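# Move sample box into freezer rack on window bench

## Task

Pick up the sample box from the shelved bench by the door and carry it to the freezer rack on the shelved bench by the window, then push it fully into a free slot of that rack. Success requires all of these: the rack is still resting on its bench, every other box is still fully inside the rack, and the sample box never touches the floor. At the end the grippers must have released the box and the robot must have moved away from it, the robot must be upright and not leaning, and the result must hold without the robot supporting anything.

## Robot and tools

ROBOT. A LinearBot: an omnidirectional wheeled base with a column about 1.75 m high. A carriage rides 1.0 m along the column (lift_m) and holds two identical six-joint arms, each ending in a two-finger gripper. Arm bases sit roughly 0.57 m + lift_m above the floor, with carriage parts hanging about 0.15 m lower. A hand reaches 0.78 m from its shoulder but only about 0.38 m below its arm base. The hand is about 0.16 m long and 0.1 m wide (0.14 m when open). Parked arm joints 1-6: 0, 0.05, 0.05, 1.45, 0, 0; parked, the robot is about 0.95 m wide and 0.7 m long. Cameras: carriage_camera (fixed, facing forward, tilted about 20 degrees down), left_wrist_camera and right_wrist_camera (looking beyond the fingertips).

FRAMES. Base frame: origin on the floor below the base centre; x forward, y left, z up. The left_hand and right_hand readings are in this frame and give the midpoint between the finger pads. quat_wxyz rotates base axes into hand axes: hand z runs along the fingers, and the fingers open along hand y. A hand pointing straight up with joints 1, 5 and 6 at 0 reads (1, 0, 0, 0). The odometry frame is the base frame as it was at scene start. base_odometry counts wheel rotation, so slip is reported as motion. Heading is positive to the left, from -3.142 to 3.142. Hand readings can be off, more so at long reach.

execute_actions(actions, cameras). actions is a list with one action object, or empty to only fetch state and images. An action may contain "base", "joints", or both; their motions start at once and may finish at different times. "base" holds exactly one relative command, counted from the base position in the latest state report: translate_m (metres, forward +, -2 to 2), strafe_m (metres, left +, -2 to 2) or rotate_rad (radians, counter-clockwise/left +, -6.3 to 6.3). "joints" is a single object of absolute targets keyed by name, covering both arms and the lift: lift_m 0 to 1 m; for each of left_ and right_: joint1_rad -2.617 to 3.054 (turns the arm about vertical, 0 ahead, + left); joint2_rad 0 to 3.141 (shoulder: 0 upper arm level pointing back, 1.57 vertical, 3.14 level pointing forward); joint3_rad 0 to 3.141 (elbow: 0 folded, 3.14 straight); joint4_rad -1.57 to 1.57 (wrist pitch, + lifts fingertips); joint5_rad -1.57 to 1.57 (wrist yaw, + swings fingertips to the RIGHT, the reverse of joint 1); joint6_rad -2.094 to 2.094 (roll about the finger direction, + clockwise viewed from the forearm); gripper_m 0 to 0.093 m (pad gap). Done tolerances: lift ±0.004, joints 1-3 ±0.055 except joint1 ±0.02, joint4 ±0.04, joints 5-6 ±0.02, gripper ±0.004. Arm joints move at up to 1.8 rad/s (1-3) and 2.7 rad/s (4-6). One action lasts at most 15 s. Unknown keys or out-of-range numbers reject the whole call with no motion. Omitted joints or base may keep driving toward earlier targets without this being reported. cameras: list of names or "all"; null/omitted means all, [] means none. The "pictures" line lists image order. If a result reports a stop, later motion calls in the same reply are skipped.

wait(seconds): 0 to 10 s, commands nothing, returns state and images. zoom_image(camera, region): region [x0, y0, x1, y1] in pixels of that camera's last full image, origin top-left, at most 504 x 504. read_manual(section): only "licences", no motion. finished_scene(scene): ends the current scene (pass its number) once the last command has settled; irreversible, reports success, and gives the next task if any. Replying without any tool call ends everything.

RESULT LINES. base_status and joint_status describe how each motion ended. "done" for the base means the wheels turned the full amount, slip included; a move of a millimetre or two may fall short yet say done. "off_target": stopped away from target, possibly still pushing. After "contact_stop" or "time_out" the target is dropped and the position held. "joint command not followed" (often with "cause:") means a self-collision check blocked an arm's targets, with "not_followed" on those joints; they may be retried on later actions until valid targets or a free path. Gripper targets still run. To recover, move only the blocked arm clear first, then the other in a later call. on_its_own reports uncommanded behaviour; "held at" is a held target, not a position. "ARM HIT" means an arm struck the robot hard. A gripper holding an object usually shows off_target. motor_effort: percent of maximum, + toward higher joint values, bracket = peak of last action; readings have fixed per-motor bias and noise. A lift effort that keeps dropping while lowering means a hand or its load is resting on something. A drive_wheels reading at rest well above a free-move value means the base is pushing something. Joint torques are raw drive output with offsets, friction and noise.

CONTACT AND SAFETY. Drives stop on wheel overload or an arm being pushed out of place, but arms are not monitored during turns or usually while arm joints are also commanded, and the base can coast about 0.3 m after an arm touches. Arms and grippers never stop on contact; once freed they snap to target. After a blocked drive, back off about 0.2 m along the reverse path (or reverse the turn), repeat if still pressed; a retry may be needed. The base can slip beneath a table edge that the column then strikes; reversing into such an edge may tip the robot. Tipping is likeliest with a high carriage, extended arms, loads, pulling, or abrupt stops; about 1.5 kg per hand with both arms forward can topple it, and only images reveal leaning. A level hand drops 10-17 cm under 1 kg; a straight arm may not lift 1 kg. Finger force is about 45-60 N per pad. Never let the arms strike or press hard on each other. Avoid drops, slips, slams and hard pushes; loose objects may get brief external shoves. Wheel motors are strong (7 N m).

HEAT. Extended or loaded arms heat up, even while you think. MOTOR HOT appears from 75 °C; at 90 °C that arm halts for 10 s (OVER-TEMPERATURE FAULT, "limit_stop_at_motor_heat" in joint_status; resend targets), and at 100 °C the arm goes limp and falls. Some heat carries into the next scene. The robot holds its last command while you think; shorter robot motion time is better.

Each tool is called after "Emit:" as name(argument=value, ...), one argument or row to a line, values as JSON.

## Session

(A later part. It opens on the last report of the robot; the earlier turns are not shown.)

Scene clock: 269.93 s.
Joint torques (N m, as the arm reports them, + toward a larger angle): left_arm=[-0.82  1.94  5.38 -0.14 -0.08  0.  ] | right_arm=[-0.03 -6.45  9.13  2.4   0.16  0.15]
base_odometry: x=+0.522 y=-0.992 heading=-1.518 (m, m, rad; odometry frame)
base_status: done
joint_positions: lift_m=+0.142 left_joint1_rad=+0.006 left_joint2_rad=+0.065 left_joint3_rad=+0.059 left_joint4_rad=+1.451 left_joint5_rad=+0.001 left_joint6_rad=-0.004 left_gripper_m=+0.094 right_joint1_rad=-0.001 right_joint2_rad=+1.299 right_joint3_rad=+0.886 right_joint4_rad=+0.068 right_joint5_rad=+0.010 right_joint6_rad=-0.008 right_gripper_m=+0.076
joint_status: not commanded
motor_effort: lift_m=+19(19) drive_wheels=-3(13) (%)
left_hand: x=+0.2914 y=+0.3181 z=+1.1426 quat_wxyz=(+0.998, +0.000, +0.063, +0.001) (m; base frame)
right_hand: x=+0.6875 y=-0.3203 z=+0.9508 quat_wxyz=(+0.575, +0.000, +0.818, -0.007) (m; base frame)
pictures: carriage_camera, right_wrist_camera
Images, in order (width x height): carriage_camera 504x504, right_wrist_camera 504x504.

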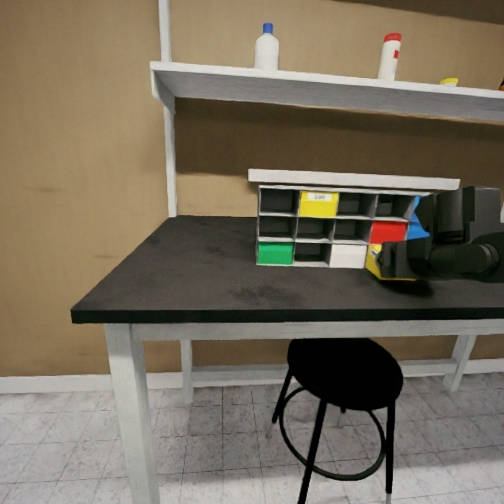

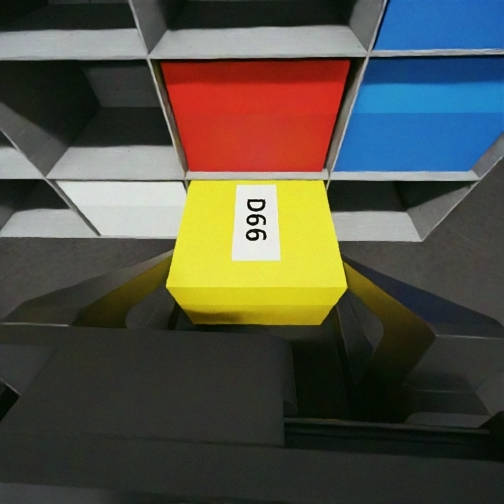

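Emit:
execute_actions(
  actions=[
    {"base": {"translate_m": 0.028}, "joints": {"right_joint5_rad": 0.021}},
  ],
  cameras=["right_wrist_camera","carriage_camera"],
)

Scene clock: 277.00 s.
Joint torques (N m, as the arm reports them, + toward a larger angle): left_arm=[-0.83  1.98  5.37 -0.13 -0.07  0.  ] | right_arm=[ 0.15 -6.47  9.12  2.39  0.16  0.15]
base_odometry: x=+0.524 y=-1.020 heading=-1.518 (m, m, rad; odometry frame)
base_status: done
joint_positions: lift_m=+0.142 left_joint1_rad=+0.006 left_joint2_rad=+0.065 left_joint3_rad=+0.059 left_joint4_rad=+1.450 left_joint5_rad=+0.001 left_joint6_rad=-0.004 left_gripper_m=+0.094 right_joint1_rad=-0.001 right_joint2_rad=+1.299 right_joint3_rad=+0.886 right_joint4_rad=+0.068 right_joint5_rad=+0.016 right_joint6_rad=-0.008 right_gripper_m=+0.076
joint_status: all done
motor_effort: lift_m=+19(19) drive_wheels=-2(12) (%)
left_hand: x=+0.2916 y=+0.3181 z=+1.1425 quat_wxyz=(+0.998, +0.000, +0.063, +0.001) (m; base frame)
right_hand: x=+0.6875 y=-0.3213 z=+0.9508 quat_wxyz=(+0.575, +0.002, +0.818, -0.009) (m; base frame)
pictures: carriage_camera, right_wrist_camera
Images, in order (width x height): carriage_camera 504x504, right_wrist_camera 504x504.

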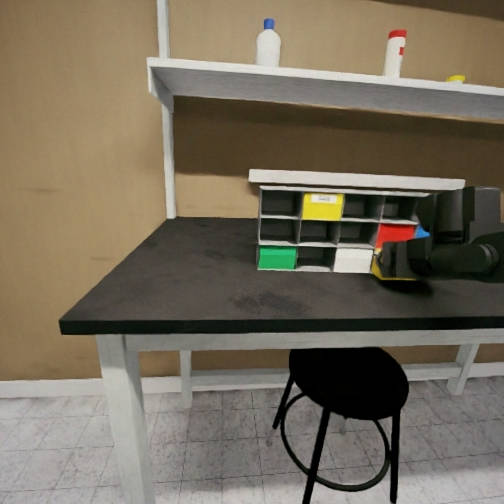

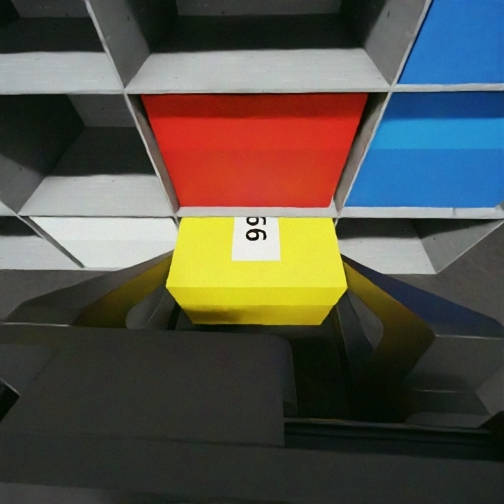

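Emit:
execute_actions(
  actions=[
    {"joints": {"right_gripper_m": 0.093}},
  ],
  cameras=[],
)

Emit:
execute_actions(
  actions=[
    {"base": {"translate_m": -0.045}},
  ],
  cameras=["right_wrist_camera"],
)

Scene clock: 285.63 s.
Joint torques (N m, as the arm reports them, + toward a larger angle): left_arm=[-0.84  1.93  5.36 -0.14 -0.07 -0.01] | right_arm=[ 0.11 -6.42  9.12  2.3   0.17  0.15]
base_odometry: x=+0.524 y=-1.020 heading=-1.518 (m, m, rad; odometry frame)
base_status: not commanded
joint_positions: lift_m=+0.142 left_joint1_rad=+0.006 left_joint2_rad=+0.065 left_joint3_rad=+0.059 left_joint4_rad=+1.450 left_joint5_rad=+0.001 left_joint6_rad=-0.004 left_gripper_m=+0.094 right_joint1_rad=-0.001 right_joint2_rad=+1.299 right_joint3_rad=+0.886 right_joint4_rad=+0.078 right_joint5_rad=+0.016 right_joint6_rad=-0.008 right_gripper_m=+0.093
joint_status: all done
motor_effort: lift_m=+19(19) drive_wheels=-2(2) (%)
left_hand: x=+0.2916 y=+0.3181 z=+1.1425 quat_wxyz=(+0.998, +0.000, +0.063, +0.001) (m; base frame)
right_hand: x=+0.6884 y=-0.3213 z=+0.9531 quat_wxyz=(+0.579, +0.002, +0.815, -0.009) (m; base frame)
pictures: none
No camera images: the call's "cameras" was empty. Leave "cameras" out to get every camera's image.

Scene clock: 286.77 s.
Joint torques (N m, as the arm reports them, + toward a larger angle): left_arm=[-0.82  1.95  5.36 -0.14 -0.07  0.  ] | right_arm=[ 0.09 -6.44  9.01  2.23  0.16  0.15]
base_odometry: x=+0.521 y=-0.975 heading=-1.518 (m, m, rad; odometry frame)
base_status: done
joint_positions: lift_m=+0.142 left_joint1_rad=+0.006 left_joint2_rad=+0.065 left_joint3_rad=+0.059 left_joint4_rad=+1.450 left_joint5_rad=+0.001 left_joint6_rad=-0.004 left_gripper_m=+0.094 right_joint1_rad=-0.001 right_joint2_rad=+1.299 right_joint3_rad=+0.886 right_joint4_rad=+0.083 right_joint5_rad=+0.016 right_joint6_rad=-0.008 right_gripper_m=+0.093
joint_status: not commanded
motor_effort: lift_m=+19(19) drive_wheels=+6(9) (%)
left_hand: x=+0.2916 y=+0.3181 z=+1.1425 quat_wxyz=(+0.998, +0.000, +0.063, +0.001) (m; base frame)
right_hand: x=+0.6888 y=-0.3213 z=+0.9543 quat_wxyz=(+0.581, +0.002, +0.814, -0.009) (m; base frame)
pictures: right_wrist_camera
Images, in order (width x height): right_wrist_camera 504x504.

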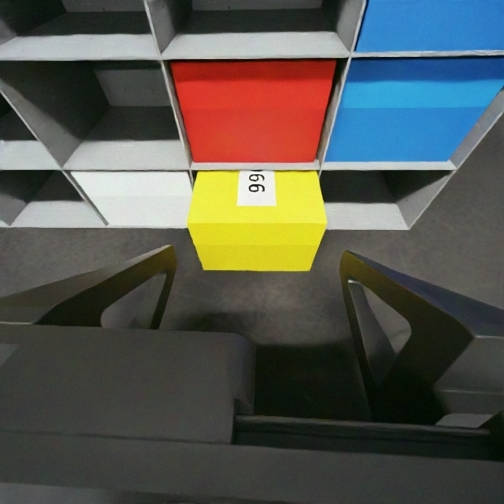

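Emit:
execute_actions(
  actions=[
    {"joints": {"right_gripper_m": 0.035, "lift_m": 0.134}},
  ],
  cameras=[],
)

Emit:
execute_actions(
  actions=[
    {"base": {"translate_m": 0.052}},
  ],
  cameras=["right_wrist_camera","carriage_camera"],
)

Scene clock: 294.23 s.
Joint torques (N m, as the arm reports them, + toward a larger angle): left_arm=[-0.83  1.95  5.37 -0.14 -0.07  0.  ] | right_arm=[ 0.13 -6.47  9.06  2.26  0.14  0.15]
base_odometry: x=+0.521 y=-0.975 heading=-1.518 (m, m, rad; odometry frame)
base_status: not commanded
joint_positions: lift_m=+0.134 left_joint1_rad=+0.006 left_joint2_rad=+0.065 left_joint3_rad=+0.059 left_joint4_rad=+1.450 left_joint5_rad=+0.001 left_joint6_rad=-0.004 left_gripper_m=+0.094 right_joint1_rad=-0.001 right_joint2_rad=+1.299 right_joint3_rad=+0.888 right_joint4_rad=+0.084 right_joint5_rad=+0.016 right_joint6_rad=-0.008 right_gripper_m=+0.035
joint_status: all done
motor_effort: lift_m=+20(24) drive_wheels=-3(7) (%)
left_hand: x=+0.2916 y=+0.3181 z=+1.1349 quat_wxyz=(+0.998, +0.000, +0.063, +0.001) (m; base frame)
right_hand: x=+0.6891 y=-0.3213 z=+0.9478 quat_wxyz=(+0.583, +0.002, +0.813, -0.009) (m; base frame)
pictures: none
No camera images: the call's "cameras" was empty. Leave "cameras" out to get every camera's image.

Scene clock: 295.43 s.
Joint torques (N m, as the arm reports them, + toward a larger angle): left_arm=[-0.84  1.95  5.37 -0.15 -0.07 -0.01] | right_arm=[ 0.13 -6.34  9.    2.22  0.16  0.15]
base_odometry: x=+0.524 y=-1.027 heading=-1.518 (m, m, rad; odometry frame)
base_status: done
joint_positions: lift_m=+0.134 left_joint1_rad=+0.006 left_joint2_rad=+0.065 left_joint3_rad=+0.059 left_joint4_rad=+1.450 left_joint5_rad=+0.001 left_joint6_rad=-0.004 left_gripper_m=+0.094 right_joint1_rad=-0.001 right_joint2_rad=+1.299 right_joint3_rad=+0.888 right_joint4_rad=+0.085 right_joint5_rad=+0.016 right_joint6_rad=-0.008 right_gripper_m=+0.035
joint_status: not commanded
motor_effort: lift_m=+20(20) drive_wheels=-2(11) (%)
left_hand: x=+0.2916 y=+0.3181 z=+1.1349 quat_wxyz=(+0.998, +0.000, +0.063, +0.001) (m; base frame)
right_hand: x=+0.6891 y=-0.3213 z=+0.9479 quat_wxyz=(+0.583, +0.002, +0.813, -0.009) (m; base frame)
pictures: carriage_camera, right_wrist_camera
Images, in order (width x height): carriage_camera 504x504, right_wrist_camera 504x504.

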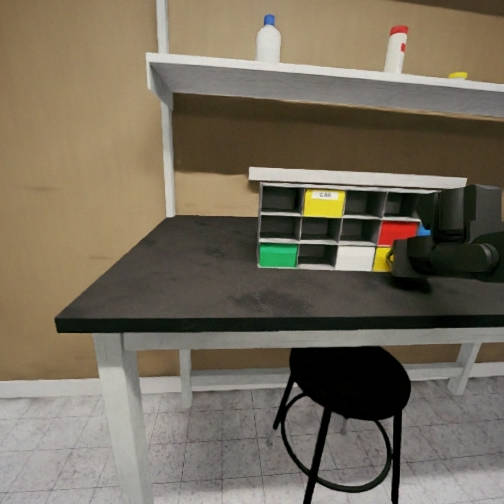

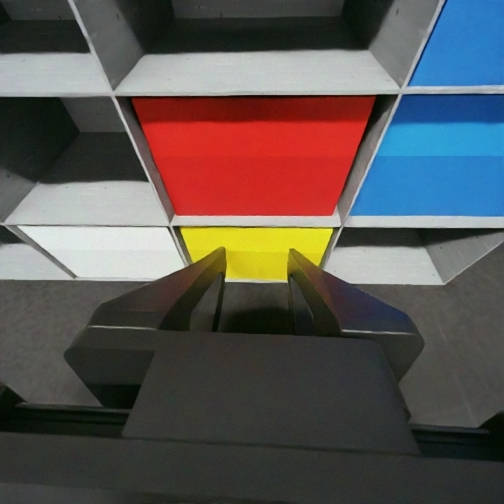

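Emit:
execute_actions(
  actions=[
    {"base": {"translate_m": 0.006}},
  ],
  cameras=["right_wrist_camera"],
)

Emit:
execute_actions(
  actions=[
    {"base": {"translate_m": -0.08}},
  ],
  cameras=["right_wrist_camera"],
)

Scene clock: 301.53 s.
Joint torques (N m, as the arm reports them, + toward a larger angle): left_arm=[-0.83  1.93  5.37 -0.14 -0.07 -0.01] | right_arm=[-0.02 -6.31  9.03  2.26  0.17  0.15]
base_odometry: x=+0.524 y=-1.033 heading=-1.517 (m, m, rad; odometry frame)
base_status: done
joint_positions: lift_m=+0.134 left_joint1_rad=+0.006 left_joint2_rad=+0.065 left_joint3_rad=+0.059 left_joint4_rad=+1.450 left_joint5_rad=+0.001 left_joint6_rad=-0.004 left_gripper_m=+0.094 right_joint1_rad=-0.001 right_joint2_rad=+1.299 right_joint3_rad=+0.888 right_joint4_rad=+0.085 right_joint5_rad=+0.016 right_joint6_rad=-0.008 right_gripper_m=+0.035
joint_status: not commanded
motor_effort: lift_m=+20(20) drive_wheels=-1(12) (%)
left_hand: x=+0.2916 y=+0.3181 z=+1.1349 quat_wxyz=(+0.998, +0.000, +0.063, +0.001) (m; base frame)
right_hand: x=+0.6891 y=-0.3213 z=+0.9479 quat_wxyz=(+0.583, +0.002, +0.813, -0.009) (m; base frame)
pictures: right_wrist_camera
Images, in order (width x height): right_wrist_camera 504x504.

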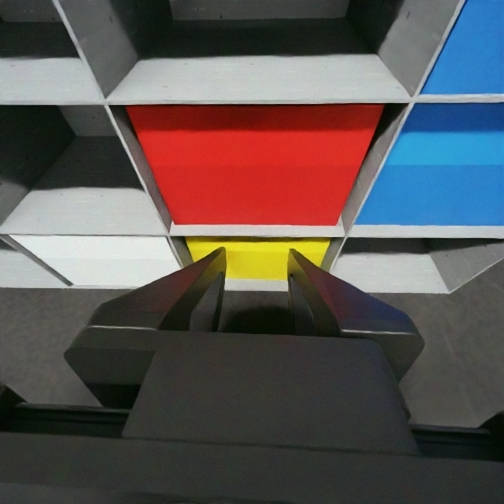

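Scene clock: 302.97 s.
Joint torques (N m, as the arm reports them, + toward a larger angle): left_arm=[-0.83  1.92  5.36 -0.14 -0.07  0.  ] | right_arm=[ 0.13 -6.54  9.09  2.23  0.16  0.15]
base_odometry: x=+0.520 y=-0.953 heading=-1.518 (m, m, rad; odometry frame)
base_status: done
joint_positions: lift_m=+0.134 left_joint1_rad=+0.006 left_joint2_rad=+0.065 left_joint3_rad=+0.059 left_joint4_rad=+1.451 left_joint5_rad=+0.001 left_joint6_rad=-0.004 left_gripper_m=+0.094 right_joint1_rad=-0.001 right_joint2_rad=+1.299 right_joint3_rad=+0.888 right_joint4_rad=+0.086 right_joint5_rad=+0.016 right_joint6_rad=-0.008 right_gripper_m=+0.035
joint_status: not commanded
motor_effort: lift_m=+20(20) drive_wheels=-4(10) (%)
left_hand: x=+0.2915 y=+0.3181 z=+1.1350 quat_wxyz=(+0.998, +0.000, +0.063, +0.001) (m; base frame)
right_hand: x=+0.6892 y=-0.3213 z=+0.9481 quat_wxyz=(+0.583, +0.002, +0.812, -0.009) (m; base frame)
pictures: right_wrist_camera
Images, in order (width x height): right_wrist_camera 504x504.

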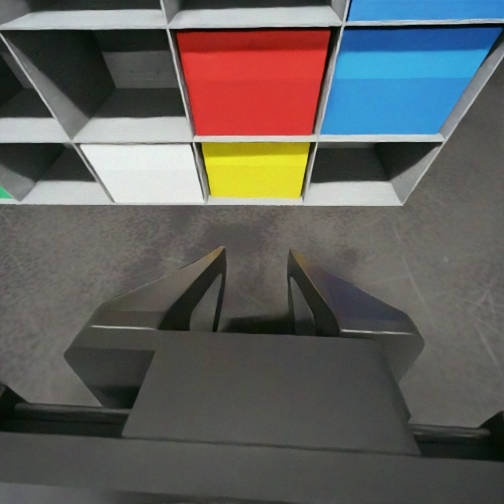

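Emit:
zoom_image(
  camera="right_wrist_camera",
  region=[0, 120, 330, 220],
)

Region (0, 120, 330, 220) of right_wrist_camera's 504x504 image, scaled by 1.527, with more detail than that image has; it fills the top 153 rows of this view, and the rest is white.

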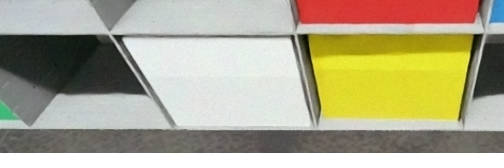

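Emit:
execute_actions(
  actions=[
    {"base": {"strafe_m": 0.081}},
  ],
  cameras=[],
)

Emit:
execute_actions(
  actions=[
    {"base": {"translate_m": 0.078}},
  ],
  cameras=["right_wrist_camera"],
)

Scene clock: 319.37 s.
Joint torques (N m, as the arm reports them, + toward a larger angle): left_arm=[-0.85  1.94  5.36 -0.15 -0.05 -0.01] | right_arm=[ 0.06 -6.43  8.97  2.22  0.17  0.15]
base_odometry: x=+0.601 y=-0.949 heading=-1.518 (m, m, rad; odometry frame)
base_status: done
joint_positions: lift_m=+0.134 left_joint1_rad=+0.006 left_joint2_rad=+0.065 left_joint3_rad=+0.059 left_joint4_rad=+1.451 left_joint5_rad=+0.001 left_joint6_rad=-0.004 left_gripper_m=+0.094 right_joint1_rad=-0.001 right_joint2_rad=+1.299 right_joint3_rad=+0.888 right_joint4_rad=+0.087 right_joint5_rad=+0.016 right_joint6_rad=-0.008 right_gripper_m=+0.035
joint_status: not commanded
motor_effort: lift_m=+20(20) drive_wheels=-2(14) (%)
left_hand: x=+0.2915 y=+0.3181 z=+1.1350 quat_wxyz=(+0.998, +0.000, +0.063, +0.001) (m; base frame)
right_hand: x=+0.6893 y=-0.3215 z=+0.9483 quat_wxyz=(+0.583, +0.002, +0.812, -0.009) (m; base frame)
pictures: none
No camera images: the call's "cameras" was empty. Leave "cameras" out to get every camera's image.

Scene clock: 320.77 s.
Joint torques (N m, as the arm reports them, + toward a larger angle): left_arm=[-0.84  1.95  5.33 -0.15 -0.07 -0.01] | right_arm=[ 0.11 -6.39  8.97  2.23  0.15  0.15]
base_odometry: x=+0.605 y=-1.027 heading=-1.517 (m, m, rad; odometry frame)
base_status: done
joint_positions: lift_m=+0.134 left_joint1_rad=+0.006 left_joint2_rad=+0.065 left_joint3_rad=+0.059 left_joint4_rad=+1.450 left_joint5_rad=+0.001 left_joint6_rad=-0.004 left_gripper_m=+0.094 right_joint1_rad=-0.001 right_joint2_rad=+1.299 right_joint3_rad=+0.888 right_joint4_rad=+0.087 right_joint5_rad=+0.016 right_joint6_rad=-0.008 right_gripper_m=+0.035
joint_status: not commanded
motor_effort: lift_m=+20(20) drive_wheels=-4(9) (%)
left_hand: x=+0.2916 y=+0.3181 z=+1.1349 quat_wxyz=(+0.998, +0.000, +0.063, +0.001) (m; base frame)
right_hand: x=+0.6893 y=-0.3215 z=+0.9484 quat_wxyz=(+0.584, +0.002, +0.812, -0.009) (m; base frame)
pictures: right_wrist_camera
Images, in order (width x height): right_wrist_camera 504x504.

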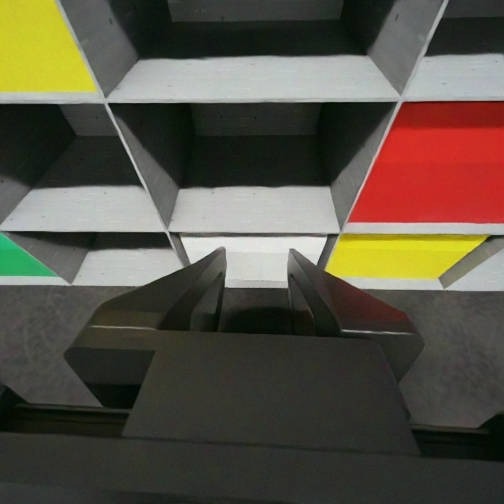

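Good. Back off and park.

Emit:
execute_actions(
  actions=[
    {"base": {"translate_m": -0.3}},
  ],
  cameras=[],
)

Emit:
execute_actions(
  actions=[
    {"joints": {"right_joint2_rad":0.05,"right_joint3_rad":0.05,"right_joint4_rad":1.45,"right_joint5_rad":0,"right_gripper_m":0.093}},
  ],
  cameras=["carriage_camera"],
)

Scene clock: 330.33 s.
Joint torques (N m, as the arm reports them, + toward a larger angle): left_arm=[-0.85  1.96  5.35 -0.15 -0.07  0.  ] | right_arm=[ 0.14 -6.55  9.04  2.23  0.15  0.15]
base_odometry: x=+0.590 y=-0.727 heading=-1.517 (m, m, rad; odometry frame)
base_status: done
joint_positions: lift_m=+0.134 left_joint1_rad=+0.006 left_joint2_rad=+0.065 left_joint3_rad=+0.059 left_joint4_rad=+1.451 left_joint5_rad=+0.001 left_joint6_rad=-0.004 left_gripper_m=+0.094 right_joint1_rad=-0.001 right_joint2_rad=+1.299 right_joint3_rad=+0.888 right_joint4_rad=+0.088 right_joint5_rad=+0.016 right_joint6_rad=-0.008 right_gripper_m=+0.035
joint_status: not commanded
motor_effort: lift_m=+20(20) drive_wheels=+1(18) (%)
left_hand: x=+0.2915 y=+0.3181 z=+1.1350 quat_wxyz=(+0.998, +0.000, +0.063, +0.001) (m; base frame)
right_hand: x=+0.6893 y=-0.3215 z=+0.9485 quat_wxyz=(+0.584, +0.002, +0.812, -0.009) (m; base frame)
pictures: none
No camera images: the call's "cameras" was empty. Leave "cameras" out to get every camera's image.

Scene clock: 331.97 s.
Joint torques (N m, as the arm reports them, + toward a larger angle): left_arm=[-0.83  1.97  5.37 -0.14 -0.07  0.  ] | right_arm=[ 0.12  3.1   4.43 -0.25  0.04  0.15]
base_odometry: x=+0.590 y=-0.727 heading=-1.517 (m, m, rad; odometry frame)
base_status: not commanded
joint_positions: lift_m=+0.134 left_joint1_rad=+0.006 left_joint2_rad=+0.065 left_joint3_rad=+0.059 left_joint4_rad=+1.451 left_joint5_rad=+0.001 left_joint6_rad=-0.004 left_gripper_m=+0.094 right_joint1_rad=-0.001 right_joint2_rad=+0.064 right_joint3_rad=+0.065 right_joint4_rad=+1.457 right_joint5_rad=+0.004 right_joint6_rad=-0.008 right_gripper_m=+0.093
joint_status: all done
motor_effort: lift_m=+20(20) drive_wheels=+1(0) (%)
left_hand: x=+0.2915 y=+0.3181 z=+1.1350 quat_wxyz=(+0.998, +0.000, +0.063, +0.001) (m; base frame)
right_hand: x=+0.2879 y=-0.3188 z=+1.1369 quat_wxyz=(+0.998, +0.002, +0.057, -0.005) (m; base frame)
pictures: carriage_camera
Images, in order (width x height): carriage_camera 504x504.

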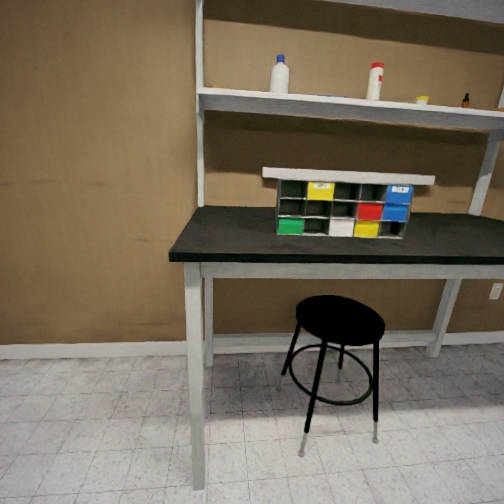

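Emit:
finished_scene(
  scene=1,
)

The scene is finished: the task was done.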